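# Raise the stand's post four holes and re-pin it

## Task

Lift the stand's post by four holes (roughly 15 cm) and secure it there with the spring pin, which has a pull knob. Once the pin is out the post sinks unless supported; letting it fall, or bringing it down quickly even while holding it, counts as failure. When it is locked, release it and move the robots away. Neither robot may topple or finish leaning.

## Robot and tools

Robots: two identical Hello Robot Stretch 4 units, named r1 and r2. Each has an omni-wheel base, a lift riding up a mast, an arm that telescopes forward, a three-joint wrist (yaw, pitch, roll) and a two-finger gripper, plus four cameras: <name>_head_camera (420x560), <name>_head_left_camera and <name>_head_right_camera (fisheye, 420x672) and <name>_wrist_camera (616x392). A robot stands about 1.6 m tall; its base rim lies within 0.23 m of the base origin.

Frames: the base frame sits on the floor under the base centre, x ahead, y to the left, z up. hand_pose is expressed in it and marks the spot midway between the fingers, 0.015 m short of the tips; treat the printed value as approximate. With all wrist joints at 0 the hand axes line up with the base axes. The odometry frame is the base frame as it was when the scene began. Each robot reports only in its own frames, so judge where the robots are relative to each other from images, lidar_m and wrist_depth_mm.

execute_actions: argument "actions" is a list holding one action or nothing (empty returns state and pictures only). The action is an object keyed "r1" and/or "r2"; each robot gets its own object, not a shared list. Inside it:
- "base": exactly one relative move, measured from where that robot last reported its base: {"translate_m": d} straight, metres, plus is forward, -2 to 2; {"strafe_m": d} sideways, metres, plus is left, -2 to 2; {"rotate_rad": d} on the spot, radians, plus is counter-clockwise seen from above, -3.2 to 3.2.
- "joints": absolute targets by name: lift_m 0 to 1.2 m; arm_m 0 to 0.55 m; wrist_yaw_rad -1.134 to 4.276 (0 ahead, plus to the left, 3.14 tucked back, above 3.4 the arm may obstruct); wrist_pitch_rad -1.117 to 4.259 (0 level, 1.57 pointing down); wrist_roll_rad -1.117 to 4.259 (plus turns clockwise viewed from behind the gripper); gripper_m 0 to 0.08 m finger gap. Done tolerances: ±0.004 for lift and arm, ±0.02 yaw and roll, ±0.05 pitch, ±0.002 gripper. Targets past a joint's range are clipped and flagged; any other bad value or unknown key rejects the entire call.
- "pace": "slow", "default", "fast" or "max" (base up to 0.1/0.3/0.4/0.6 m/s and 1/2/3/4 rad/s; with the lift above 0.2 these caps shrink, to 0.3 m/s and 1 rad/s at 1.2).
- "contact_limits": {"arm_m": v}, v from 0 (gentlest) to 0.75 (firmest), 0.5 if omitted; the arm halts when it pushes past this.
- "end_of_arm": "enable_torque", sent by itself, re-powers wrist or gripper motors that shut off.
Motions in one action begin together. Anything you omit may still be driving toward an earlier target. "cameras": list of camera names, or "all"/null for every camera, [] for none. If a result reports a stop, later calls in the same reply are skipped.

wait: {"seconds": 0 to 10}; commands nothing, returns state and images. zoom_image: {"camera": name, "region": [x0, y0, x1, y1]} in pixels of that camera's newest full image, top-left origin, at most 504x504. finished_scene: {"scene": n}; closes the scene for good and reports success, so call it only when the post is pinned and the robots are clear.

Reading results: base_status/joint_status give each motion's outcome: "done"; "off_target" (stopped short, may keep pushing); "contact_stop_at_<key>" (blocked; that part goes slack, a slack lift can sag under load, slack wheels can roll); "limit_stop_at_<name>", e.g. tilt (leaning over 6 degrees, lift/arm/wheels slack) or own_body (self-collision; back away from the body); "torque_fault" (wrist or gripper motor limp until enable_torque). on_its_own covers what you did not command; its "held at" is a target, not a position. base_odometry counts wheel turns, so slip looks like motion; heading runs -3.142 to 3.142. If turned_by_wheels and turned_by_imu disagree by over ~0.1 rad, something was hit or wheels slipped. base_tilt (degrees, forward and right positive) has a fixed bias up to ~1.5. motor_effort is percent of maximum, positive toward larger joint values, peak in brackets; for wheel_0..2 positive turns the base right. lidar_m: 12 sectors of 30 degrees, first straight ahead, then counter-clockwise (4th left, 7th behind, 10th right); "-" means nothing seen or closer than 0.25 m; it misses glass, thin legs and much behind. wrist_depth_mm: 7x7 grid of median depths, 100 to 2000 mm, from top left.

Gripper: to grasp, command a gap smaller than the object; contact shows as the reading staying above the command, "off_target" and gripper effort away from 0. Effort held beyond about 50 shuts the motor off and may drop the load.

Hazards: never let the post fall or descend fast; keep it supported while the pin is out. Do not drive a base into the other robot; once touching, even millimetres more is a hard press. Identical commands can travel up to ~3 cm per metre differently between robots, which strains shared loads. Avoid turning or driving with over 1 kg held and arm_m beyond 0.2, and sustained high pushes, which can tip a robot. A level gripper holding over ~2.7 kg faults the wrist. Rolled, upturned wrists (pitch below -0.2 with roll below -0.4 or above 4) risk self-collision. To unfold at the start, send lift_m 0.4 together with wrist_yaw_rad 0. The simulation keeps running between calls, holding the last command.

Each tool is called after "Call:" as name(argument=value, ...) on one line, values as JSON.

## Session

Call:
execute_actions(actions=[])

Scene clock: 0.00 s.
r1.base_odometry: x=+0.000 y=+0.000 heading=+0.000 (m, m, rad; r1's odometry frame)
r1.turned_by_wheels: +0.000 (rad since the last result)
r1.turned_by_imu: +0.000 (rad since the last result)
r1.base_tilt: forward=-0.5 right=+0.4 (deg)
r1.lidar_m: 2.85 3.98 3.48 1.40 0.80 0.68 0.69 0.79 1.22 1.24 1.45 2.56
r1.base_status: not commanded
r1.joint_positions: lift_m=+0.223 arm_m=+0.001 wrist_yaw_rad=+3.062 wrist_pitch_rad=+0.017 wrist_roll_rad=+0.000 gripper_m=+0.040
r1.joint_status: not commanded
r1.motor_effort: lift_m=+19 arm_m=+0 wrist_yaw_rad=+1 wrist_pitch_rad=-9 wrist_roll_rad=+2 gripper_m=-1 wheel_0=+0 wheel_1=+0 wheel_2=+0 (%)
r1.hand_pose: x=-0.0330 y=+0.1041 z=+0.3977 quat_wxyz=(+0.040, -0.009, +0.001, +0.999) (m; r1's base frame)
r1.wrist_depth_mm: 132 136 831 798 768 750 723 / 106 136 831 798 778 750 715 / 110 137 842 809 778 750 723 / 133 157 831 798 768 750 732 / 917 866 831 809 778 741 723 / 917 891 831 809 778 750 732 / 891 - 131 798 105 750 723
r2.base_odometry: x=+0.000 y=+0.000 heading=+0.000 (m, m, rad; r2's odometry frame)
r2.turned_by_wheels: +0.000 (rad since the last result)
r2.turned_by_imu: +0.000 (rad since the last result)
r2.base_tilt: forward=+0.0 right=+0.6 (deg)
r2.lidar_m: 3.84 2.88 1.47 1.20 1.18 1.18 0.96 0.94 1.05 1.61 4.37 4.70
r2.base_status: not commanded
r2.joint_positions: lift_m=+0.150 arm_m=+0.002 wrist_yaw_rad=+3.157 wrist_pitch_rad=+0.020 wrist_roll_rad=-0.018 gripper_m=+0.040
r2.joint_status: not commanded
r2.motor_effort: lift_m=+22 arm_m=-1 wrist_yaw_rad=-2 wrist_pitch_rad=-7 wrist_roll_rad=+1 gripper_m=-1 wheel_0=+0 wheel_1=+0 wheel_2=+0 (%)
r2.hand_pose: x=-0.0410 y=+0.0842 z=+0.3239 quat_wxyz=(-0.008, -0.010, -0.009, +1.000) (m; r2's base frame)
r2.wrist_depth_mm: - 138 272 1160 1281 1366 1118 / - 115 143 1160 1281 1366 1138 / - 122 159 1160 1255 1366 1160 / 141 141 1042 1182 1255 1397 1182 / 931 991 1060 1182 1336 1397 1160 / 931 976 140 1118 127 1160 1060 / - - - - - - 831
pictures: r1_head_camera, r1_head_left_camera, r1_head_right_camera, r1_wrist_camera, r2_head_camera, r2_head_left_camera, r2_head_right_camera, r2_wrist_camera
Images, in order (width x height): r1_head_camera 420x560, r1_head_left_camera 420x672, r1_head_right_camera 420x672, r1_wrist_camera 616x392, r2_head_camera 420x560, r2_head_left_camera 420x672, r2_head_right_camera 420x672, r2_wrist_camera 616x392.

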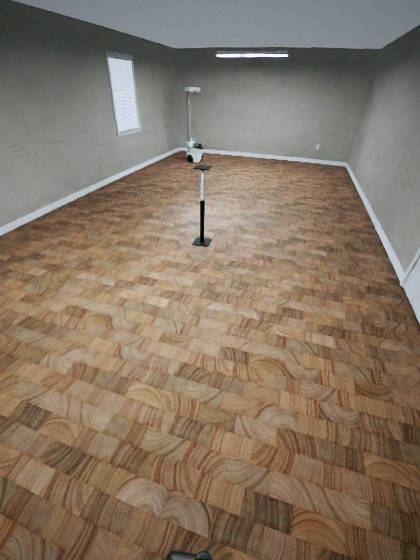

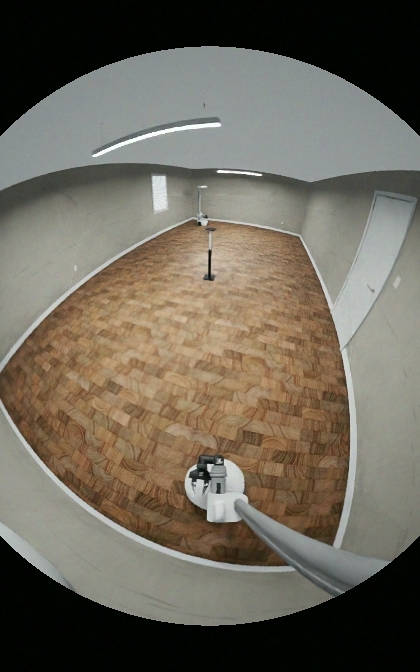

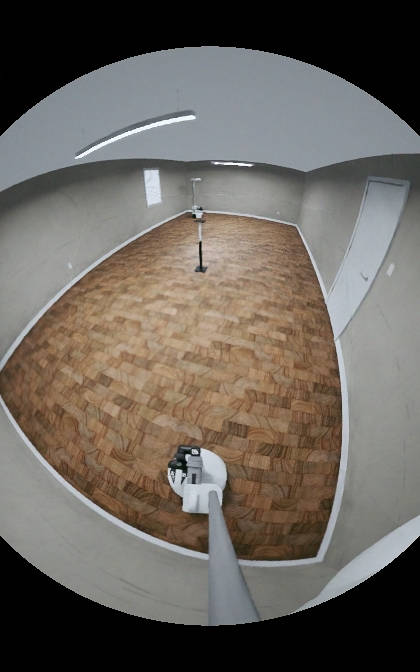

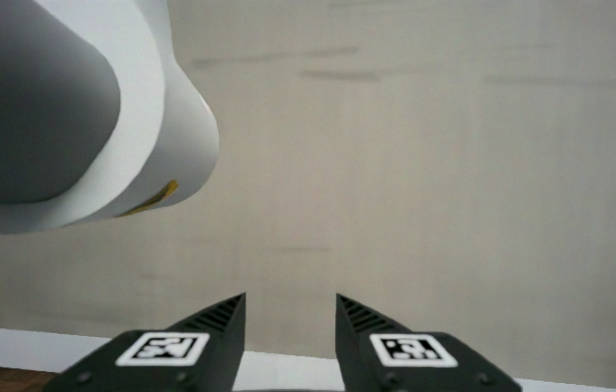

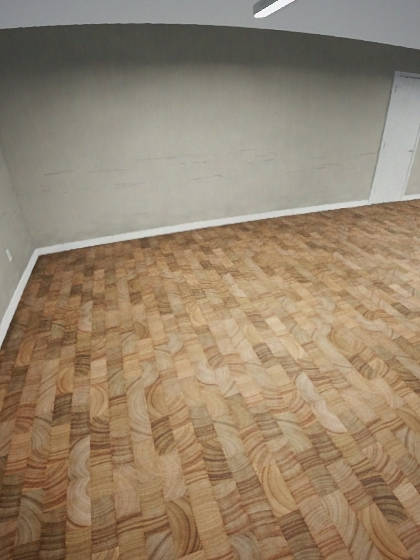

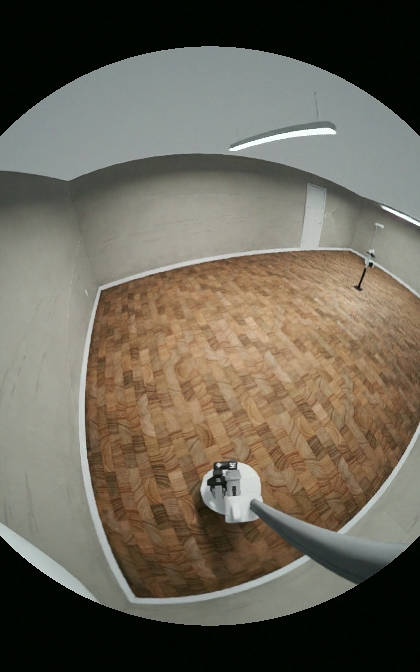

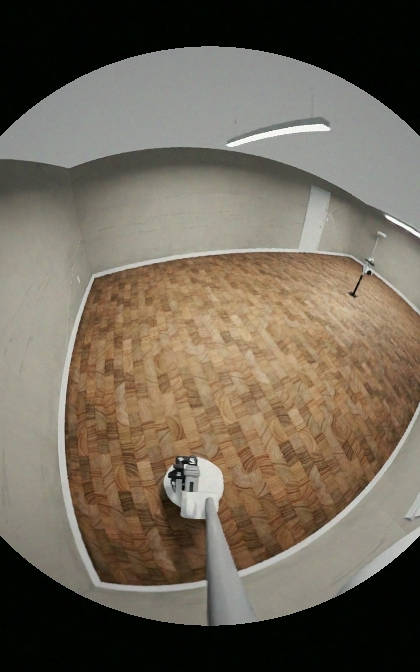

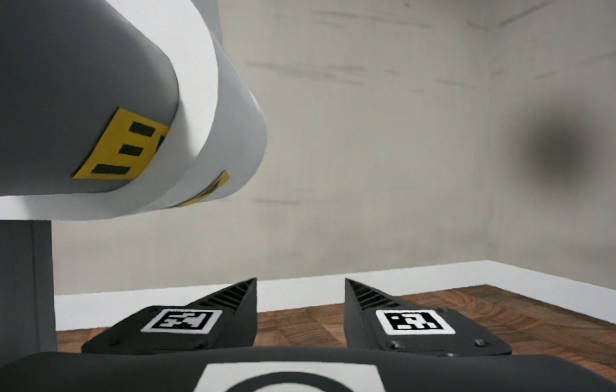

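Call:
zoom_image(camera="r1_head_camera", region=[170, 135, 240, 255])

Call:
zoom_image(camera="r2_head_left_camera", region=[340, 240, 400, 300])

Region (170, 135, 240, 255) of r1_head_camera's 420x560 image, scaled by 4.200, with more detail than that image has; it fills the left 294 columns of this view, and the rest is white.

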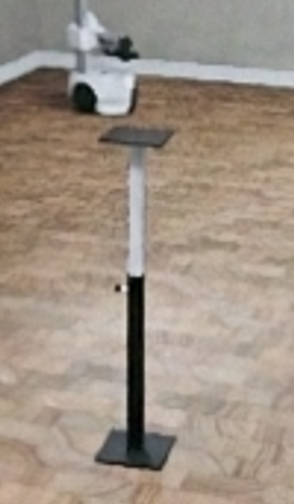

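Region (340, 240, 400, 300) of r2_head_left_camera's 420x672 image, scaled by 8.400, with more detail than that image has.

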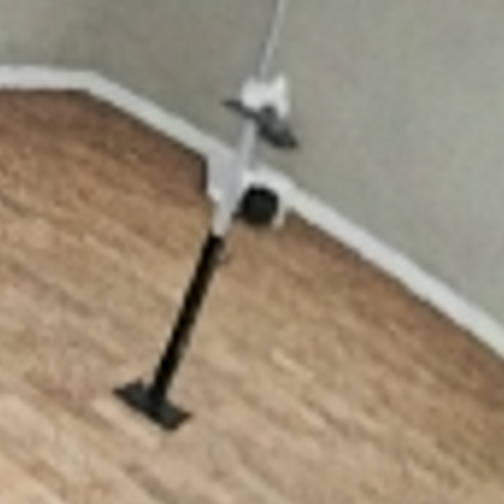

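Call:
execute_actions(actions=[{"r1": {"base": {"rotate_rad": 0.265}, "joints": {"lift_m": 0.2}, "pace": "max"}, "r2": {"base": {"rotate_rad": -0.795}, "pace": "max"}}], cameras=[])

Call:
execute_actions(actions=[{"r1": {"base": {"translate_m": 2.0}, "pace": "max"}, "r2": {"base": {"translate_m": 2.0}, "pace": "max"}}], cameras=["r1_head_camera","r2_head_camera"])

Scene clock: 1.87 s.
r1.base_odometry: x=+0.000 y=+0.000 heading=+0.265 (m, m, rad; r1's odometry frame)
r1.turned_by_wheels: +0.265 (rad since the last result)
r1.turned_by_imu: +0.262 (rad since the last result)
r1.base_tilt: forward=-0.6 right=+0.2 (deg)
r1.lidar_m: 2.85 3.57 2.62 0.98 0.71 0.68 0.73 1.01 1.21 1.29 1.78 5.28
r1.base_status: done
r1.joint_positions: lift_m=+0.200 arm_m=+0.001 wrist_yaw_rad=+3.062 wrist_pitch_rad=+0.017 wrist_roll_rad=+0.000 gripper_m=+0.040
r1.joint_status: all done
r1.motor_effort: lift_m=+16(17) arm_m=+0(0) wrist_yaw_rad=+1(1) wrist_pitch_rad=-8(10) wrist_roll_rad=+1(2) gripper_m=-1(1) wheel_0=-1(8) wheel_1=+1(10) wheel_2=+1(11) (%)
r1.hand_pose: x=-0.0330 y=+0.1041 z=+0.3747 quat_wxyz=(+0.040, -0.009, +0.001, +0.999) (m; r1's base frame)
r1.wrist_depth_mm: 133 136 946 831 750 691 647 / 106 136 917 831 750 691 634 / 110 137 891 842 750 691 634 / 133 158 931 842 759 691 640 / 1229 1078 946 842 759 683 634 / 1205 1078 891 831 741 691 640 / 917 - 131 820 105 668 640
r2.base_odometry: x=+0.000 y=+0.000 heading=-0.795 (m, m, rad; r2's odometry frame)
r2.turned_by_wheels: -0.795 (rad since the last result)
r2.turned_by_imu: -0.785 (rad since the last result)
r2.base_tilt: forward=+0.0 right=+0.6 (deg)
r2.lidar_m: 6.08 4.12 3.82 1.90 1.26 1.18 1.21 1.00 0.92 0.95 1.22 2.64
r2.base_status: done
r2.joint_positions: lift_m=+0.150 arm_m=+0.002 wrist_yaw_rad=+3.157 wrist_pitch_rad=+0.020 wrist_roll_rad=-0.018 gripper_m=+0.040
r2.joint_status: not commanded
r2.motor_effort: lift_m=+22(22) arm_m=-1(1) wrist_yaw_rad=-1(1) wrist_pitch_rad=-7(7) wrist_roll_rad=+2(1) gripper_m=-2(0) wheel_0=+1(13) wheel_1=-2(11) wheel_2=-2(12) (%)
r2.hand_pose: x=-0.0410 y=+0.0842 z=+0.3239 quat_wxyz=(-0.008, -0.010, -0.009, +1.000) (m; r2's base frame)
r2.wrist_depth_mm: - 139 272 1366 1205 1138 1042 / - 115 143 1366 1255 1138 1060 / - 122 158 1397 1229 1138 1060 / 142 141 1499 1430 1281 1160 1042 / 1042 1336 1576 1366 1255 1160 1060 / 931 1118 140 1138 126 1118 1042 / - - - - - - 842
pictures: none
No camera images: the call's "cameras" was empty. Leave "cameras" out to get every camera's image.

Scene clock: 6.77 s.
r1.base_odometry: x=+1.930 y=+0.524 heading=+0.265 (m, m, rad; r1's odometry frame)
r1.turned_by_wheels: +0.000 (rad since the last result)
r1.turned_by_imu: +0.004 (rad since the last result)
r1.base_tilt: forward=-0.5 right=+0.3 (deg)
r1.lidar_m: 3.37 2.52 2.42 2.56 2.52 2.43 2.53 2.38 2.26 2.36 3.33 0.97
r1.base_status: done
r1.joint_positions: lift_m=+0.200 arm_m=+0.001 wrist_yaw_rad=+3.062 wrist_pitch_rad=+0.017 wrist_roll_rad=+0.000 gripper_m=+0.040
r1.joint_status: not commanded
r1.motor_effort: lift_m=+16(16) arm_m=+0(0) wrist_yaw_rad=+0(1) wrist_pitch_rad=-10(8) wrist_roll_rad=+2(1) gripper_m=-1(0) wheel_0=+1(7) wheel_1=+1(11) wheel_2=+1(15) (%)
r1.hand_pose: x=-0.0330 y=+0.1041 z=+0.3747 quat_wxyz=(+0.040, -0.009, +0.001, +0.999) (m; r1's base frame)
r1.wrist_depth_mm: 133 136 - - - - - / 106 136 - - - - - / 110 137 - - - - - / 133 157 - - - - - / - - - - - - - / 1308 1308 1098 1366 1366 1366 1430 / 931 - 131 917 105 1008 946
r2.base_odometry: x=+1.401 y=-1.428 heading=-0.795 (m, m, rad; r2's odometry frame)
r2.turned_by_wheels: +0.000 (rad since the last result)
r2.turned_by_imu: -0.003 (rad since the last result)
r2.base_tilt: forward=+0.0 right=+0.6 (deg)
r2.lidar_m: 2.31 3.26 3.03 3.07 3.24 3.02 2.84 1.86 1.72 1.79 2.26 4.79
r2.base_status: done
r2.joint_positions: lift_m=+0.150 arm_m=+0.002 wrist_yaw_rad=+3.157 wrist_pitch_rad=+0.020 wrist_roll_rad=-0.018 gripper_m=+0.040
r2.joint_status: not commanded
r2.motor_effort: lift_m=+22(22) arm_m=-1(1) wrist_yaw_rad=-2(1) wrist_pitch_rad=-7(6) wrist_roll_rad=+0(2) gripper_m=-1(1) wheel_0=+1(14) wheel_1=+0(10) wheel_2=+2(24) (%)
r2.hand_pose: x=-0.0410 y=+0.0842 z=+0.3239 quat_wxyz=(-0.008, -0.010, -0.009, +1.000) (m; r2's base frame)
r2.wrist_depth_mm: - 138 273 - - - - / - 115 144 - - - - / - 122 159 - - - - / 141 141 - - - - - / 1499 - - - - - - / 931 1138 140 1182 126 1138 1098 / - - - - - - 842
pictures: r1_head_camera, r2_head_camera
Images, in order (width x height): r1_head_camera 420x560, r2_head_camera 420x560.

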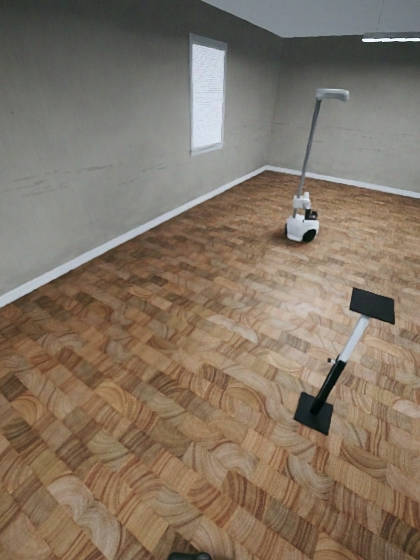

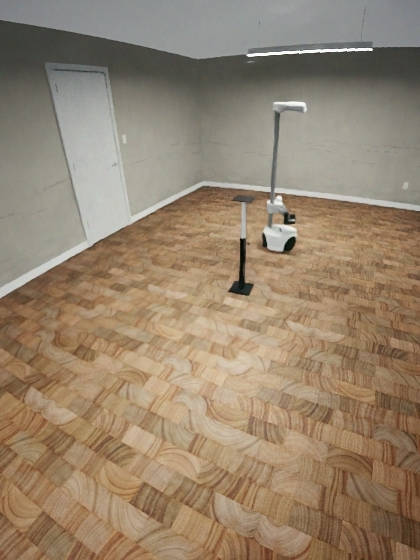

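Call:
zoom_image(camera="r1_head_camera", region=[280, 280, 410, 445])

Call:
zoom_image(camera="r2_head_camera", region=[210, 190, 280, 300])

Region (280, 280, 410, 445) of r1_head_camera's 420x560 image, scaled by 3.055, with more detail than that image has; it fills the left 397 columns of this view, and the rest is white.

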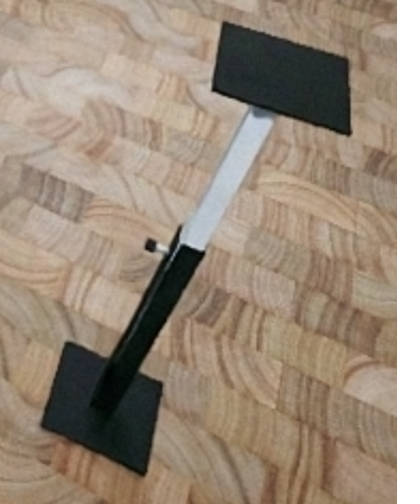

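Region (210, 190, 280, 300) of r2_head_camera's 420x560 image, scaled by 4.582, with more detail than that image has; it fills the left 321 columns of this view, and the rest is white.

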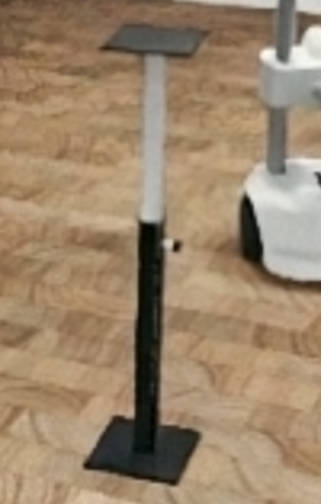

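Call:
execute_actions(actions=[{"r1": {"base": {"translate_m": 1.295}, "joints": {"lift_m": 0.4, "wrist_yaw_rad": 0, "gripper_m": 0.08}, "pace": "max"}, "r2": {"base": {"translate_m": 1.65}, "joints": {"lift_m": 0.45, "wrist_yaw_rad": 0, "gripper_m": 0.08}, "pace": "max"}}], cameras=[])

Call:
execute_actions(actions=[{"r1": {"base": {"rotate_rad": -2.06}, "joints": {"lift_m": 0.295}, "pace": "fast"}, "r2": {"base": {"rotate_rad": -0.335}, "joints": {"lift_m": 0.6}, "pace": "fast"}}], cameras=["r1_head_camera","r1_wrist_camera","r2_head_camera","r2_wrist_camera"])

Scene clock: 12.87 s.
r1.base_odometry: x=+3.180 y=+0.864 heading=+0.265 (m, m, rad; r1's odometry frame)
r1.turned_by_wheels: +0.000 (rad since the last result)
r1.turned_by_imu: +0.002 (rad since the last result)
r1.base_tilt: forward=-0.6 right=+0.3 (deg)
r1.lidar_m: 2.43 1.81 1.74 1.82 2.59 3.54 3.73 3.02 0.66 0.66 0.70 5.18
r1.base_status: done
r1.joint_positions: lift_m=+0.400 arm_m=+0.001 wrist_yaw_rad=+0.000 wrist_pitch_rad=+0.017 wrist_roll_rad=+0.000 gripper_m=+0.080
r1.joint_status: all done
r1.motor_effort: lift_m=+20(23) arm_m=+0(0) wrist_yaw_rad=-1(8) wrist_pitch_rad=-9(9) wrist_roll_rad=+4(3) gripper_m=+1(1) wheel_0=+0(8) wheel_1=+0(9) wheel_2=+2(17) (%)
r1.hand_pose: x=+0.3847 y=-0.0873 z=+0.5744 quat_wxyz=(+1.000, +0.000, +0.009, +0.000) (m; r1's base frame)
r1.wrist_depth_mm: 1537 1863 - - - - - / 1537 1808 - - - - - / 1499 1863 - - - - - / 1537 1921 - - - - - / 1537 1863 - - - - - / 1464 1756 1808 1863 1808 - - / - 112 1229 1336 140 - 1464
r2.base_odometry: x=+2.557 y=-2.605 heading=-0.795 (m, m, rad; r2's odometry frame)
r2.turned_by_wheels: +0.000 (rad since the last result)
r2.turned_by_imu: -0.001 (rad since the last result)
r2.base_tilt: forward=+0.0 right=+0.6 (deg)
r2.lidar_m: 0.65 2.50 2.36 2.41 3.04 4.54 3.92 2.59 2.40 0.72 0.71 0.67
r2.base_status: done
r2.joint_positions: lift_m=+0.450 arm_m=+0.002 wrist_yaw_rad=+0.000 wrist_pitch_rad=+0.020 wrist_roll_rad=-0.018 gripper_m=+0.080
r2.joint_status: all done
r2.motor_effort: lift_m=+25(28) arm_m=-1(1) wrist_yaw_rad=-2(8) wrist_pitch_rad=-7(8) wrist_roll_rad=+0(0) gripper_m=+1(2) wheel_0=+1(9) wheel_1=-1(8) wheel_2=+2(17) (%)
r2.hand_pose: x=+0.3856 y=-0.0873 z=+0.6237 quat_wxyz=(+1.000, -0.009, +0.010, +0.000) (m; r2's base frame)
r2.wrist_depth_mm: - - - 508 508 - - / - - - - - - - / - - - - - - - / - - - - - - - / - - - - - - - / - 120 1708 - 158 1060 1983 / - - - - 134 - -
pictures: none
No camera images: the call's "cameras" was empty. Leave "cameras" out to get every camera's image.

Scene clock: 14.80 s.
r1.base_odometry: x=+3.180 y=+0.864 heading=-1.794 (m, m, rad; r1's odometry frame)
r1.turned_by_wheels: -2.060 (rad since the last result)
r1.turned_by_imu: -2.041 (rad since the last result)
r1.base_tilt: forward=-0.4 right=+0.3 (deg)
r1.lidar_m: 0.65 0.57 0.69 5.22 2.38 1.82 1.76 1.87 2.72 3.50 3.72 2.99
r1.base_status: done
r1.joint_positions: lift_m=+0.295 arm_m=+0.001 wrist_yaw_rad=+0.000 wrist_pitch_rad=+0.017 wrist_roll_rad=+0.000 gripper_m=+0.080
r1.joint_status: all done
r1.motor_effort: lift_m=+16(20) arm_m=+0(0) wrist_yaw_rad=+1(1) wrist_pitch_rad=-10(9) wrist_roll_rad=+3(0) gripper_m=+1(1) wheel_0=+2(7) wheel_1=+1(10) wheel_2=-1(16) (%)
r1.hand_pose: x=+0.3847 y=-0.0874 z=+0.4697 quat_wxyz=(+1.000, +0.000, +0.009, +0.000) (m; r1's base frame)
r1.wrist_depth_mm: - - - - - - - / - - - - - - - / - - - - - - - / - - - - - - - / - - - - - - - / 1537 1499 1537 1336 1499 1618 1661 / - 112 1025 976 140 - 1229
r2.base_odometry: x=+2.557 y=-2.605 heading=-1.130 (m, m, rad; r2's odometry frame)
r2.turned_by_wheels: -0.335 (rad since the last result)
r2.turned_by_imu: -0.331 (rad since the last result)
r2.base_tilt: forward=+0.1 right=+0.5 (deg)
r2.lidar_m: 0.64 3.14 2.41 2.36 2.50 3.64 - 3.18 2.46 2.40 0.73 0.73
r2.base_status: done
r2.joint_positions: lift_m=+0.600 arm_m=+0.002 wrist_yaw_rad=+0.000 wrist_pitch_rad=+0.020 wrist_roll_rad=-0.018 gripper_m=+0.080
r2.joint_status: all done
r2.motor_effort: lift_m=+26(28) arm_m=-1(1) wrist_yaw_rad=+0(3) wrist_pitch_rad=-8(6) wrist_roll_rad=+2(1) gripper_m=+0(1) wheel_0=+2(11) wheel_1=+0(10) wheel_2=-1(7) (%)
r2.hand_pose: x=+0.3856 y=-0.0875 z=+0.7737 quat_wxyz=(+1.000, -0.009, +0.010, +0.000) (m; r2's base frame)
r2.wrist_depth_mm: - - - - - - - / - - - - - - - / - - - - - - - / - - - - - - - / - - - - - - - / - 120 - - 158 - - / - - - - 134 - -
pictures: r1_head_camera, r1_wrist_camera, r2_head_camera, r2_wrist_camera
Images, in order (width x height): r1_head_camera 420x560, r1_wrist_camera 616x392, r2_head_camera 420x560, r2_wrist_camera 616x392.

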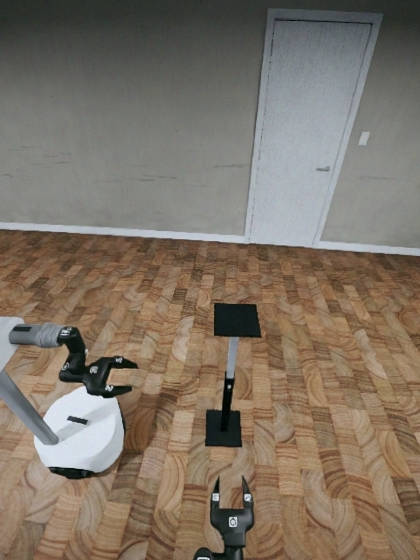

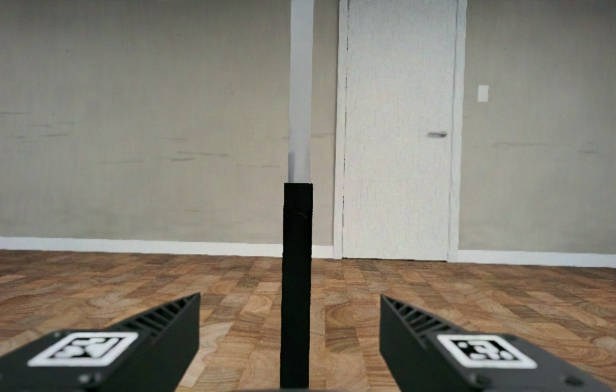

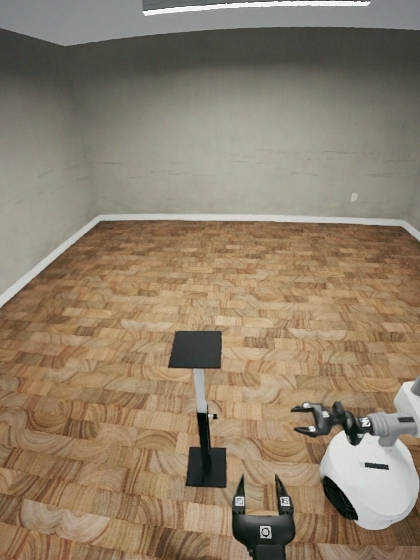

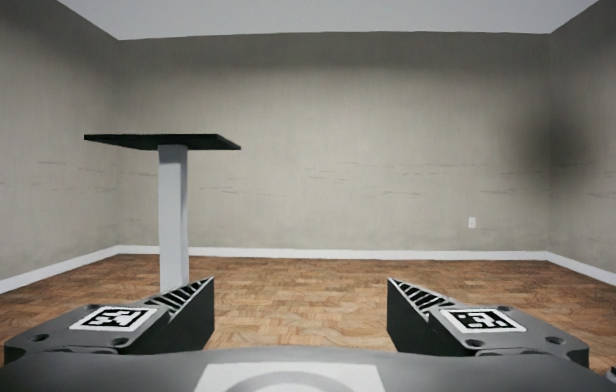

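Call:
execute_actions(actions=[{"r1": {"base": {"strafe_m": -0.009}, "joints": {"arm_m": 0.25}, "pace": "fast"}, "r2": {"base": {"strafe_m": 0.178}, "joints": {"arm_m": 0.17}, "pace": "fast"}}], cameras=["r1_wrist_camera","r2_head_camera","r2_wrist_camera"])

Scene clock: 16.60 s.
r1.base_odometry: x=+3.171 y=+0.866 heading=-1.794 (m, m, rad; r1's odometry frame)
r1.turned_by_wheels: +0.000 (rad since the last result)
r1.turned_by_imu: +0.000 (rad since the last result)
r1.base_tilt: forward=-0.5 right=+0.2 (deg)
r1.lidar_m: 0.66 0.70 0.91 5.22 2.37 1.82 1.77 1.87 2.69 3.49 3.73 2.99
r1.base_status: done
r1.joint_positions: lift_m=+0.295 arm_m=+0.249 wrist_yaw_rad=+0.000 wrist_pitch_rad=+0.017 wrist_roll_rad=+0.000 gripper_m=+0.080
r1.joint_status: all done
r1.motor_effort: lift_m=+16(16) arm_m=+8(8) wrist_yaw_rad=-1(2) wrist_pitch_rad=-8(9) wrist_roll_rad=+1(3) gripper_m=+1(1) wheel_0=-1(10) wheel_1=+2(11) wheel_2=+0(1) (%)
r1.hand_pose: x=+0.6322 y=-0.0874 z=+0.4698 quat_wxyz=(+1.000, +0.000, +0.009, +0.000) (m; r1's base frame)
r1.wrist_depth_mm: - - - 262 - - - / - - - 264 - - - / - - - 264 - - - / - - - 260 - - - / - - - 258 - - - / 1499 1537 1430 259 1464 1618 1661 / - 112 1008 262 140 - 1229
r2.base_odometry: x=+2.718 y=-2.529 heading=-1.130 (m, m, rad; r2's odometry frame)
r2.turned_by_wheels: +0.000 (rad since the last result)
r2.turned_by_imu: +0.000 (rad since the last result)
r2.base_tilt: forward=+0.0 right=+0.6 (deg)
r2.lidar_m: 0.66 2.91 2.21 2.18 2.32 3.39 - 3.42 2.65 2.59 0.86 0.71
r2.base_status: done
r2.joint_positions: lift_m=+0.600 arm_m=+0.169 wrist_yaw_rad=+0.000 wrist_pitch_rad=+0.020 wrist_roll_rad=-0.018 gripper_m=+0.080
r2.joint_status: all done
r2.motor_effort: lift_m=+26(26) arm_m=+4(5) wrist_yaw_rad=-2(1) wrist_pitch_rad=-7(7) wrist_roll_rad=+1(2) gripper_m=+0(1) wheel_0=+1(13) wheel_1=-2(13) wheel_2=+0(2) (%)
r2.hand_pose: x=+0.5528 y=-0.0874 z=+0.7737 quat_wxyz=(+1.000, -0.009, +0.010, +0.000) (m; r2's base frame)
r2.wrist_depth_mm: - - - - - - - / - - - - - - - / - - - 355 - - - / - - - - - - - / - - - - - - - / - 120 - - 158 - - / - - - - 134 - -
pictures: r1_wrist_camera, r2_head_camera, r2_wrist_camera
Images, in order (width x height): r1_wrist_camera 616x392, r2_head_camera 420x560, r2_wrist_camera 616x392.

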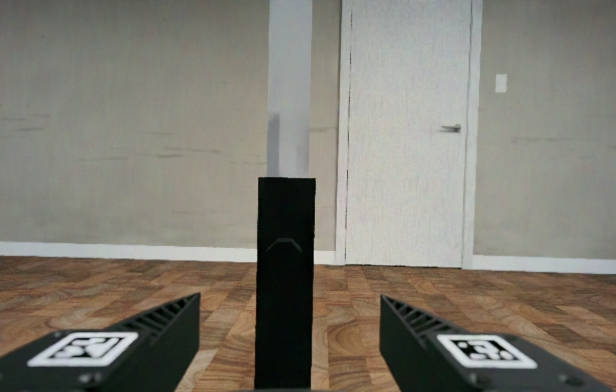

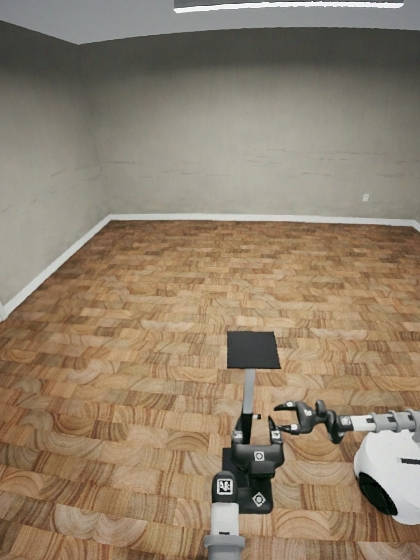

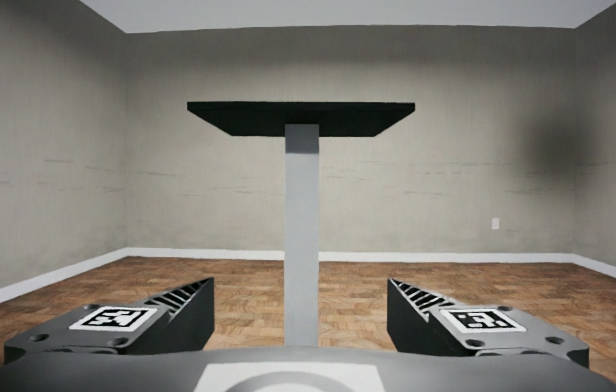

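Call:
execute_actions(actions=[{"r1": {"base": {"strafe_m": 0.004}, "joints": {"arm_m": 0.33, "lift_m": 0.314, "gripper_m": 0.05}, "contact_limits": {"arm_m": 0.2}}, "r2": {"base": {"translate_m": 0.2}, "joints": {"lift_m": 0.665, "gripper_m": 0.06}}}], cameras=["r1_head_camera","r1_wrist_camera","r2_head_camera","r2_wrist_camera"])

Scene clock: 19.07 s.
r1.base_odometry: x=+3.175 y=+0.865 heading=-1.794 (m, m, rad; r1's odometry frame)
r1.turned_by_wheels: +0.000 (rad since the last result)
r1.turned_by_imu: +0.000 (rad since the last result)
r1.base_tilt: forward=-0.4 right=+0.4 (deg)
r1.lidar_m: 0.66 0.73 4.51 5.21 2.38 1.84 1.76 1.88 2.72 3.51 3.68 2.98
r1.base_status: done
r1.joint_positions: lift_m=+0.314 arm_m=+0.329 wrist_yaw_rad=+0.000 wrist_pitch_rad=+0.017 wrist_roll_rad=+0.000 gripper_m=+0.050
r1.joint_status: all done
r1.motor_effort: lift_m=+21(22) arm_m=+8(9) wrist_yaw_rad=+0(0) wrist_pitch_rad=-9(9) wrist_roll_rad=+4(2) gripper_m=-2(0) wheel_0=+1(8) wheel_1=-2(6) wheel_2=+0(3) (%)
r1.contact_limits: arm_m 0.2
r1.hand_pose: x=+0.7121 y=-0.0874 z=+0.4883 quat_wxyz=(+1.000, +0.000, +0.009, +0.000) (m; r1's base frame)
r1.wrist_depth_mm: - - - 184 - - - / - - - 185 - - - / - - - 185 - - - / - - - 187 - - - / - - - 179 - - - / 1537 1618 179 180 1661 1708 1661 / 1160 - 180 181 115 1255 1160
r2.base_odometry: x=+2.803 y=-2.710 heading=-1.129 (m, m, rad; r2's odometry frame)
r2.turned_by_wheels: +0.000 (rad since the last result)
r2.turned_by_imu: +0.000 (rad since the last result)
r2.base_tilt: forward=+0.1 right=+0.6 (deg)
r2.lidar_m: 0.54 2.89 2.21 2.17 2.30 3.32 - 3.43 2.65 2.59 0.61 0.52
r2.base_status: done
r2.joint_positions: lift_m=+0.665 arm_m=+0.169 wrist_yaw_rad=+0.000 wrist_pitch_rad=+0.020 wrist_roll_rad=-0.018 gripper_m=+0.060
r2.joint_status: all done
r2.motor_effort: lift_m=+26(27) arm_m=+4(4) wrist_yaw_rad=-1(3) wrist_pitch_rad=-7(7) wrist_roll_rad=+1(1) gripper_m=-2(0) wheel_0=+4(5) wheel_1=+1(5) wheel_2=-2(12) (%)
r2.hand_pose: x=+0.5528 y=-0.0874 z=+0.8386 quat_wxyz=(+1.000, -0.009, +0.010, +0.000) (m; r2's base frame)
r2.wrist_depth_mm: - - - - - - - / - - - - - - - / - - - - - - - / - - - - - - - / - - - - - - - / - - 139 127 154 - - / - - - - - - -
pictures: r1_head_camera, r1_wrist_camera, r2_head_camera, r2_wrist_camera
Images, in order (width x height): r1_head_camera 420x560, r1_wrist_camera 616x392, r2_head_camera 420x560, r2_wrist_camera 616x392.

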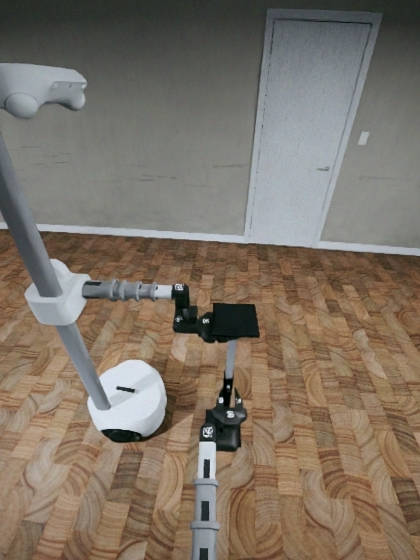

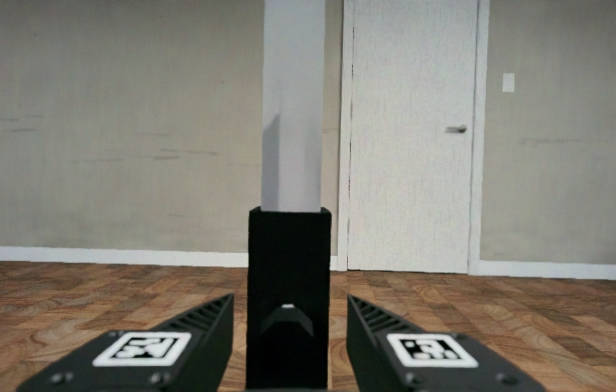

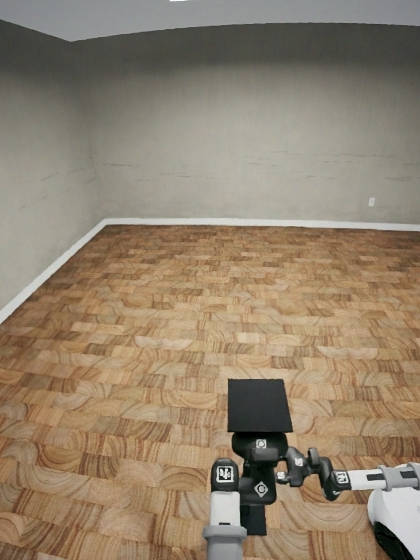

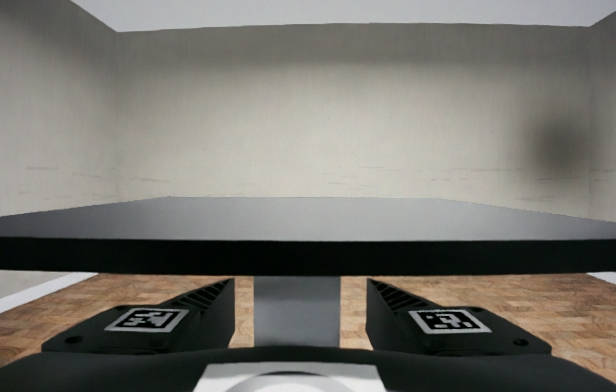

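Call:
execute_actions(actions=[{"r1": {"joints": {"lift_m": 0.31, "gripper_m": 0.028}}, "r2": {"joints": {"lift_m": 0.676, "gripper_m": 0.038}}}], cameras=[])

Call:
execute_actions(actions=[{"r1": {"joints": {"gripper_m": 0.008}}, "r2": {"joints": {"gripper_m": 0.015}}}], cameras=["r1_wrist_camera","r2_wrist_camera"])

Scene clock: 20.13 s.
r1.base_odometry: x=+3.175 y=+0.865 heading=-1.794 (m, m, rad; r1's odometry frame)
r1.turned_by_wheels: +0.000 (rad since the last result)
r1.turned_by_imu: +0.000 (rad since the last result)
r1.base_tilt: forward=-0.5 right=+0.3 (deg)
r1.lidar_m: 0.66 0.72 4.52 5.22 2.35 1.83 1.75 1.87 2.70 3.49 3.70 3.00
r1.base_status: not commanded
r1.joint_positions: lift_m=+0.310 arm_m=+0.329 wrist_yaw_rad=+0.000 wrist_pitch_rad=+0.017 wrist_roll_rad=+0.000 gripper_m=+0.028
r1.joint_status: all done
r1.motor_effort: lift_m=+15(21) arm_m=+8(8) wrist_yaw_rad=+1(1) wrist_pitch_rad=-8(9) wrist_roll_rad=+2(2) gripper_m=-2(2) wheel_0=+1(1) wheel_1=-2(2) wheel_2=+0(0) (%)
r1.hand_pose: x=+0.7121 y=-0.0874 z=+0.4848 quat_wxyz=(+1.000, +0.000, +0.009, +0.000) (m; r1's base frame)
r1.wrist_depth_mm: - - - 184 - - - / - - - 185 - - - / - - - 185 - - - / - - - 186 - - - / - - - 179 - - - / 1537 1576 1430 161 1618 1708 1756 / 1078 1098 118 144 - 1205 1182
r2.base_odometry: x=+2.803 y=-2.710 heading=-1.129 (m, m, rad; r2's odometry frame)
r2.turned_by_wheels: +0.000 (rad since the last result)
r2.turned_by_imu: +0.000 (rad since the last result)
r2.base_tilt: forward=+0.0 right=+0.6 (deg)
r2.lidar_m: 0.52 2.88 2.20 2.16 2.31 3.34 - 3.43 2.65 2.59 0.61 0.51
r2.base_status: not commanded
r2.joint_positions: lift_m=+0.676 arm_m=+0.169 wrist_yaw_rad=+0.000 wrist_pitch_rad=+0.020 wrist_roll_rad=-0.018 gripper_m=+0.038
r2.joint_status: all done
r2.motor_effort: lift_m=+27(28) arm_m=+4(4) wrist_yaw_rad=-2(2) wrist_pitch_rad=-7(7) wrist_roll_rad=+1(1) gripper_m=-3(2) wheel_0=+3(3) wheel_1=+1(1) wheel_2=-2(2) (%)
r2.hand_pose: x=+0.5528 y=-0.0874 z=+0.8496 quat_wxyz=(+1.000, -0.009, +0.010, +0.000) (m; r2's base frame)
r2.wrist_depth_mm: - - - - - - - / - - - - - - - / - - - - - - - / - - - - - - - / - 125 128 129 129 128 - / - - - - - - - / - - - - - - 1863
pictures: none
No camera images: the call's "cameras" was empty. Leave "cameras" out to get every camera's image.

Scene clock: 20.97 s.
r1.base_odometry: x=+3.175 y=+0.865 heading=-1.794 (m, m, rad; r1's odometry frame)
r1.turned_by_wheels: +0.000 (rad since the last result)
r1.turned_by_imu: +0.000 (rad since the last result)
r1.base_tilt: forward=-0.5 right=+0.3 (deg)
r1.lidar_m: 0.66 0.74 4.54 5.22 2.38 1.81 1.76 1.89 2.73 3.47 3.71 3.00
r1.base_status: not commanded
r1.joint_positions: lift_m=+0.310 arm_m=+0.329 wrist_yaw_rad=+0.001 wrist_pitch_rad=+0.017 wrist_roll_rad=+0.001 gripper_m=+0.018
r1.joint_status: gripper_m off_target (ended at +0.018, target +0.008)
r1.on_its_own: gripper_m is held at +0.015, not at your +0.008, by its contact guard: the fingers met something
r1.motor_effort: lift_m=+15(15) arm_m=+8(8) wrist_yaw_rad=-4(2) wrist_pitch_rad=-8(8) wrist_roll_rad=+2(0) gripper_m=-36(37) wheel_0=+1(1) wheel_1=-2(1) wheel_2=+0(0) (%)
r1.hand_pose: x=+0.7122 y=-0.0872 z=+0.4848 quat_wxyz=(+1.000, +0.000, +0.009, +0.001) (m; r1's base frame)
r1.wrist_depth_mm: - - - 185 - - - / - - - 185 - - - / - - - 185 - - - / - - - 181 - - - / - - - 179 - - - / 1576 1576 1464 149 1661 1618 1708 / 1098 1182 103 144 - 1160 1160
r2.base_odometry: x=+2.803 y=-2.710 heading=-1.129 (m, m, rad; r2's odometry frame)
r2.turned_by_wheels: +0.000 (rad since the last result)
r2.turned_by_imu: +0.000 (rad since the last result)
r2.base_tilt: forward=+0.0 right=+0.6 (deg)
r2.lidar_m: 0.52 2.88 2.22 2.17 2.32 3.33 - 3.44 2.65 2.59 0.63 0.53
r2.base_status: not commanded
r2.joint_positions: lift_m=+0.676 arm_m=+0.169 wrist_yaw_rad=+0.001 wrist_pitch_rad=+0.020 wrist_roll_rad=-0.016 gripper_m=+0.028
r2.joint_status: gripper_m off_target (ended at +0.028, target +0.015)
r2.on_its_own: gripper_m is held at +0.023, not at your +0.015, by its contact guard: the fingers met something
r2.motor_effort: lift_m=+27(26) arm_m=+4(4) wrist_yaw_rad=-3(3) wrist_pitch_rad=-6(7) wrist_roll_rad=-4(5) gripper_m=-40(46) wheel_0=+3(3) wheel_1=+1(1) wheel_2=-2(2) (%)
r2.hand_pose: x=+0.5528 y=-0.0873 z=+0.8496 quat_wxyz=(+1.000, -0.008, +0.010, +0.000) (m; r2's base frame)
r2.wrist_depth_mm: - - - - - - - / - - - - - - - / - - - - - - - / - - - - - - - / - 126 128 129 129 128 - / - - - - - - - / - - - - - - 1983
pictures: r1_wrist_camera, r2_wrist_camera
Images, in order (width x height): r1_wrist_camera 616x392, r2_wrist_camera 616x392.

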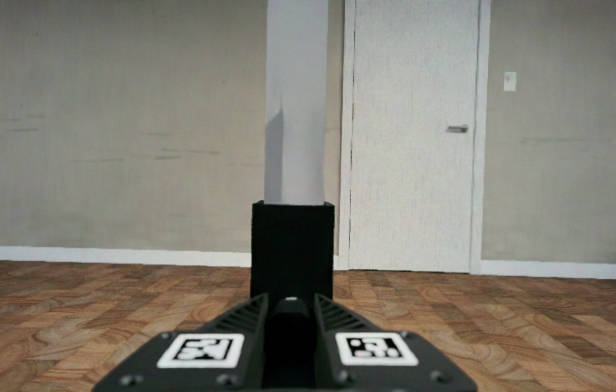

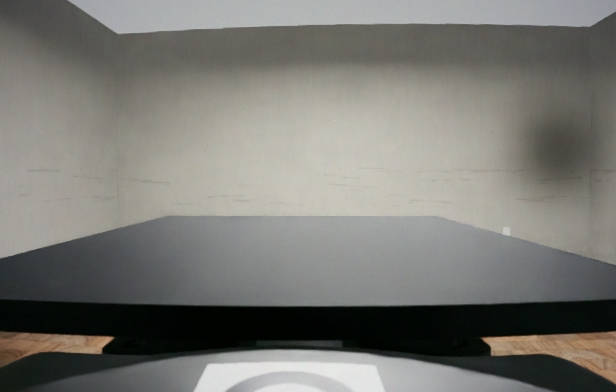

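Call:
execute_actions(actions=[{"r1": {"joints": {"arm_m": 0.316}, "pace": "slow"}, "r2": {"joints": {"lift_m": 0.68, "gripper_m": 0.024}, "pace": "slow"}}], cameras=["r1_wrist_camera","r2_wrist_camera"])

Scene clock: 22.17 s.
r1.base_odometry: x=+3.175 y=+0.865 heading=-1.794 (m, m, rad; r1's odometry frame)
r1.turned_by_wheels: +0.000 (rad since the last result)
r1.turned_by_imu: +0.000 (rad since the last result)
r1.base_tilt: forward=-0.4 right=+0.3 (deg)
r1.lidar_m: 0.66 0.74 4.52 5.22 2.38 1.83 1.78 1.89 2.72 3.48 3.72 2.98
r1.base_status: not commanded
r1.joint_positions: lift_m=+0.310 arm_m=+0.319 wrist_yaw_rad=+0.009 wrist_pitch_rad=+0.019 wrist_roll_rad=+0.001 gripper_m=+0.018
r1.joint_status: all done
r1.on_its_own: gripper_m is held at +0.015, not at your +0.008, by its contact guard: the fingers met something; wrist_yaw_rad is at rest, and its effort (-25) is outside its rest range (-13 to +13)
r1.motor_effort: lift_m=+15(15) arm_m=-19(20) wrist_yaw_rad=-25(28) wrist_pitch_rad=-14(14) wrist_roll_rad=+1(2) gripper_m=-36(35) wheel_0=-6(7) wheel_1=-2(2) wheel_2=+12(12) (%)
r1.hand_pose: x=+0.7036 y=-0.0855 z=+0.4843 quat_wxyz=(+1.000, +0.000, +0.010, +0.005) (m; r1's base frame)
r1.wrist_depth_mm: - - - 192 - - - / - - - 192 - - - / - - - 193 - - - / - - - 195 - - - / - - - 186 - - - / 1499 1576 1430 149 1661 1708 1756 / 1098 1160 103 146 - 1160 1160
r2.base_odometry: x=+2.803 y=-2.710 heading=-1.129 (m, m, rad; r2's odometry frame)
r2.turned_by_wheels: +0.000 (rad since the last result)
r2.turned_by_imu: +0.000 (rad since the last result)
r2.base_tilt: forward=+0.0 right=+0.6 (deg)
r2.lidar_m: 0.52 2.88 2.23 2.17 2.30 3.35 - 3.44 2.65 2.58 0.62 0.53
r2.base_status: not commanded
r2.joint_positions: lift_m=+0.679 arm_m=+0.169 wrist_yaw_rad=+0.001 wrist_pitch_rad=+0.022 wrist_roll_rad=-0.017 gripper_m=+0.028
r2.joint_status: gripper_m off_target (ended at +0.028, target +0.024); the others done
r2.motor_effort: lift_m=+30(29) arm_m=+4(4) wrist_yaw_rad=-4(4) wrist_pitch_rad=-12(13) wrist_roll_rad=-3(4) gripper_m=-35(37) wheel_0=+3(3) wheel_1=+1(1) wheel_2=-2(2) (%)
r2.hand_pose: x=+0.5529 y=-0.0872 z=+0.8529 quat_wxyz=(+1.000, -0.008, +0.011, +0.001) (m; r2's base frame)
r2.wrist_depth_mm: - - - - - - - / - - - - - - - / - - - - - - - / - - - - - - - / - 126 129 129 129 128 - / - - - - - - - / - - - - - - 1921
pictures: r1_wrist_camera, r2_wrist_camera
Images, in order (width x height): r1_wrist_camera 616x392, r2_wrist_camera 616x392.

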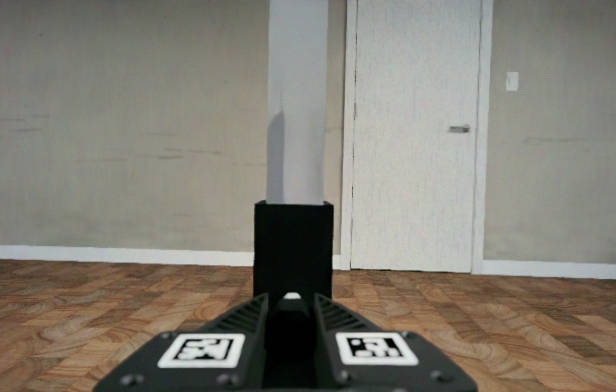

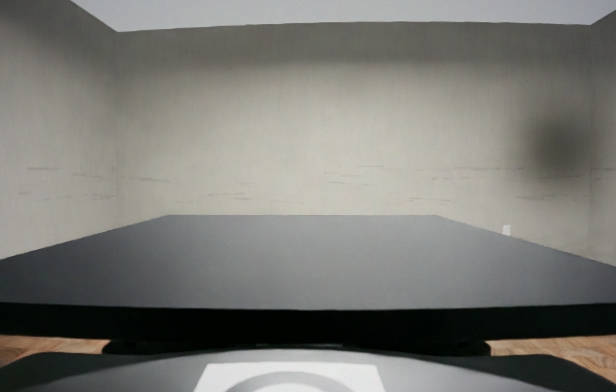

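Call:
execute_actions(actions=[{"r2": {"joints": {"lift_m": 0.817}, "pace": "slow"}}], cameras=["r1_wrist_camera","r2_wrist_camera"])

Scene clock: 24.20 s.
r1.base_odometry: x=+3.175 y=+0.865 heading=-1.794 (m, m, rad; r1's odometry frame)
r1.turned_by_wheels: +0.000 (rad since the last result)
r1.turned_by_imu: +0.000 (rad since the last result)
r1.base_tilt: forward=-0.4 right=+0.4 (deg)
r1.lidar_m: 0.64 0.74 4.53 5.22 2.40 1.81 1.77 1.88 2.72 3.50 3.71 3.00
r1.base_status: not commanded
r1.joint_positions: lift_m=+0.310 arm_m=+0.319 wrist_yaw_rad=+0.009 wrist_pitch_rad=+0.019 wrist_roll_rad=+0.001 gripper_m=+0.018
r1.joint_status: not commanded
r1.on_its_own: gripper_m is held at +0.015, not at your +0.008, by its contact guard: the fingers met something; wrist_yaw_rad is at rest, and its effort (-25) is outside its rest range (-13 to +13)
r1.motor_effort: lift_m=+15(16) arm_m=-19(19) wrist_yaw_rad=-25(26) wrist_pitch_rad=-14(14) wrist_roll_rad=+2(1) gripper_m=-36(36) wheel_0=-7(7) wheel_1=-2(2) wheel_2=+12(12) (%)
r1.hand_pose: x=+0.7036 y=-0.0855 z=+0.4843 quat_wxyz=(+1.000, +0.000, +0.010, +0.005) (m; r1's base frame)
r1.wrist_depth_mm: - - - 191 - - - / - - - 192 - - - / - - - 193 - - - / - - - 194 - - - / - - - 186 - - - / 1537 1576 1464 148 1661 1618 1661 / 1060 1160 103 146 - 1160 1118
r2.base_odometry: x=+2.803 y=-2.710 heading=-1.129 (m, m, rad; r2's odometry frame)
r2.turned_by_wheels: +0.000 (rad since the last result)
r2.turned_by_imu: +0.000 (rad since the last result)
r2.base_tilt: forward=+0.1 right=+0.6 (deg)
r2.lidar_m: 0.51 2.91 2.20 2.17 2.31 3.34 - 3.47 2.66 2.59 0.60 0.53
r2.base_status: not commanded
r2.joint_positions: lift_m=+0.816 arm_m=+0.169 wrist_yaw_rad=+0.001 wrist_pitch_rad=+0.022 wrist_roll_rad=-0.017 gripper_m=+0.028
r2.joint_status: all done
r2.motor_effort: lift_m=+30(30) arm_m=+4(4) wrist_yaw_rad=-4(3) wrist_pitch_rad=-12(12) wrist_roll_rad=-1(3) gripper_m=-35(35) wheel_0=+3(3) wheel_1=+1(1) wheel_2=-2(2) (%)
r2.hand_pose: x=+0.5529 y=-0.0872 z=+0.9898 quat_wxyz=(+1.000, -0.008, +0.011, +0.001) (m; r2's base frame)
r2.wrist_depth_mm: - - - - - - - / - - - - - - - / - - - - - - - / - - - - - - - / - 126 128 129 129 128 - / - - - - - - - / - - - - - - -
pictures: r1_wrist_camera, r2_wrist_camera
Images, in order (width x height): r1_wrist_camera 616x392, r2_wrist_camera 616x392.

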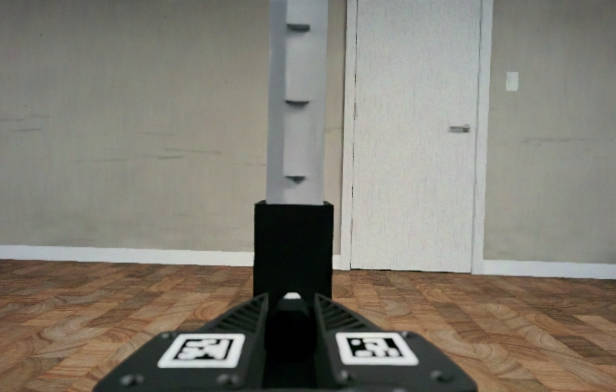

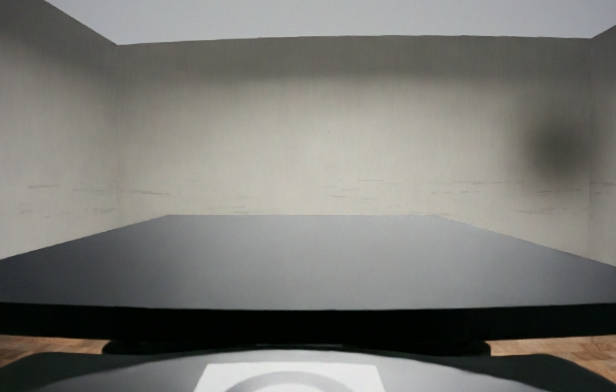

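Call:
execute_actions(actions=[{"r1": {"joints": {"arm_m": 0.322, "gripper_m": 0.05}, "pace": "slow"}, "r2": {"joints": {"lift_m": 0.824}, "pace": "slow"}}], cameras=["r1_wrist_camera"])

Call:
execute_actions(actions=[{"r2": {"joints": {"lift_m": 0.834}, "pace": "slow"}}], cameras=["r1_wrist_camera"])

Scene clock: 25.57 s.
r1.base_odometry: x=+3.175 y=+0.865 heading=-1.794 (m, m, rad; r1's odometry frame)
r1.turned_by_wheels: +0.000 (rad since the last result)
r1.turned_by_imu: -0.001 (rad since the last result)
r1.base_tilt: forward=-0.5 right=+0.3 (deg)
r1.lidar_m: 0.67 0.73 4.52 5.21 2.36 1.81 1.75 1.89 2.71 3.50 3.74 2.99
r1.base_status: not commanded
r1.joint_positions: lift_m=+0.310 arm_m=+0.321 wrist_yaw_rad=+0.001 wrist_pitch_rad=+0.018 wrist_roll_rad=+0.001 gripper_m=+0.050
r1.joint_status: all done
r1.motor_effort: lift_m=+15(15) arm_m=+8(18) wrist_yaw_rad=-3(27) wrist_pitch_rad=-9(14) wrist_roll_rad=+1(1) gripper_m=+2(33) wheel_0=-3(6) wheel_1=-2(2) wheel_2=+3(11) (%)
r1.hand_pose: x=+0.7042 y=-0.0873 z=+0.4847 quat_wxyz=(+1.000, +0.000, +0.009, +0.000) (m; r1's base frame)
r1.wrist_depth_mm: - - - 192 - - - / - - - 193 - - - / - - - 193 - - - / - - - 194 - - - / - - - 187 - - - / 1464 1537 187 187 1661 1618 1661 / 1160 - 161 188 114 1229 1160
r2.base_odometry: x=+2.803 y=-2.710 heading=-1.129 (m, m, rad; r2's odometry frame)
r2.turned_by_wheels: +0.000 (rad since the last result)
r2.turned_by_imu: +0.000 (rad since the last result)
r2.base_tilt: forward=+0.0 right=+0.6 (deg)
r2.lidar_m: 0.52 2.89 2.21 2.17 2.32 3.34 - 3.46 2.65 2.58 0.62 0.52
r2.base_status: not commanded
r2.joint_positions: lift_m=+0.823 arm_m=+0.169 wrist_yaw_rad=+0.001 wrist_pitch_rad=+0.022 wrist_roll_rad=-0.017 gripper_m=+0.028
r2.joint_status: all done
r2.motor_effort: lift_m=+33(36) arm_m=+4(4) wrist_yaw_rad=-5(5) wrist_pitch_rad=-12(13) wrist_roll_rad=-2(3) gripper_m=-35(34) wheel_0=+3(3) wheel_1=+1(1) wheel_2=-2(2) (%)
r2.hand_pose: x=+0.5530 y=-0.0871 z=+0.9967 quat_wxyz=(+1.000, -0.008, +0.011, +0.001) (m; r2's base frame)
r2.wrist_depth_mm: - - - - - - - / - - - - - - - / - - - - - - - / - - - - - - - / - 126 128 129 129 128 - / - - - - - - - / - - - - - - -
pictures: r1_wrist_camera
Images, in order (width x height): r1_wrist_camera 616x392.

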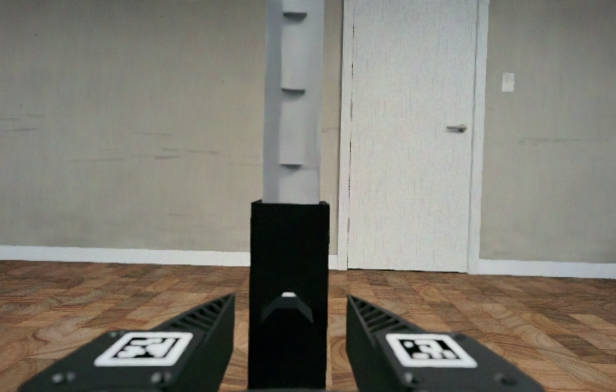

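Scene clock: 26.30 s.
r1.base_odometry: x=+3.175 y=+0.865 heading=-1.794 (m, m, rad; r1's odometry frame)
r1.turned_by_wheels: +0.000 (rad since the last result)
r1.turned_by_imu: +0.000 (rad since the last result)
r1.base_tilt: forward=-0.4 right=+0.3 (deg)
r1.lidar_m: 0.64 0.71 4.52 5.22 2.35 1.81 1.76 1.87 2.71 3.50 3.73 2.97
r1.base_status: not commanded
r1.joint_positions: lift_m=+0.310 arm_m=+0.321 wrist_yaw_rad=+0.001 wrist_pitch_rad=+0.018 wrist_roll_rad=+0.001 gripper_m=+0.050
r1.joint_status: not commanded
r1.motor_effort: lift_m=+15(15) arm_m=+8(8) wrist_yaw_rad=-2(2) wrist_pitch_rad=-9(9) wrist_roll_rad=+2(2) gripper_m=+2(2) wheel_0=-3(3) wheel_1=-2(2) wheel_2=+4(4) (%)
r1.hand_pose: x=+0.7042 y=-0.0873 z=+0.4847 quat_wxyz=(+1.000, +0.000, +0.009, +0.000) (m; r1's base frame)
r1.wrist_depth_mm: - - - 192 - - - / - - - 193 - - - / - - - 195 - - - / - - - 193 - - - / - - - 187 - - - / 1576 1576 187 187 1618 1708 1708 / 1160 - 161 189 114 1229 1160
r2.base_odometry: x=+2.803 y=-2.710 heading=-1.129 (m, m, rad; r2's odometry frame)
r2.turned_by_wheels: +0.000 (rad since the last result)
r2.turned_by_imu: +0.000 (rad since the last result)
r2.base_tilt: forward=+0.0 right=+0.6 (deg)
r2.lidar_m: 0.52 2.89 2.23 2.16 2.33 3.33 - 3.45 2.65 2.60 0.60 0.52
r2.base_status: not commanded
r2.joint_positions: lift_m=+0.833 arm_m=+0.169 wrist_yaw_rad=+0.001 wrist_pitch_rad=+0.022 wrist_roll_rad=-0.017 gripper_m=+0.028
r2.joint_status: all done
r2.motor_effort: lift_m=+31(37) arm_m=+3(3) wrist_yaw_rad=-4(6) wrist_pitch_rad=-13(14) wrist_roll_rad=-2(2) gripper_m=-35(35) wheel_0=+4(3) wheel_1=+1(1) wheel_2=-2(2) (%)
r2.hand_pose: x=+0.5530 y=-0.0872 z=+1.0068 quat_wxyz=(+1.000, -0.008, +0.011, +0.001) (m; r2's base frame)
r2.wrist_depth_mm: - - - - - - - / - - - - - - - / - - - - - - - / - - - - - - - / - 127 129 129 129 128 - / - - - - - - - / - - - - - - -
pictures: r1_wrist_camera
Images, in order (width x height): r1_wrist_camera 616x392.

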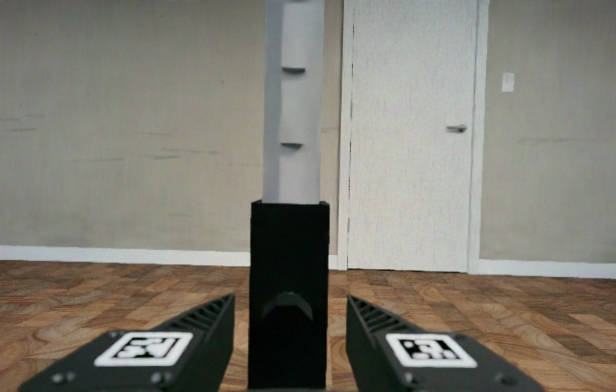

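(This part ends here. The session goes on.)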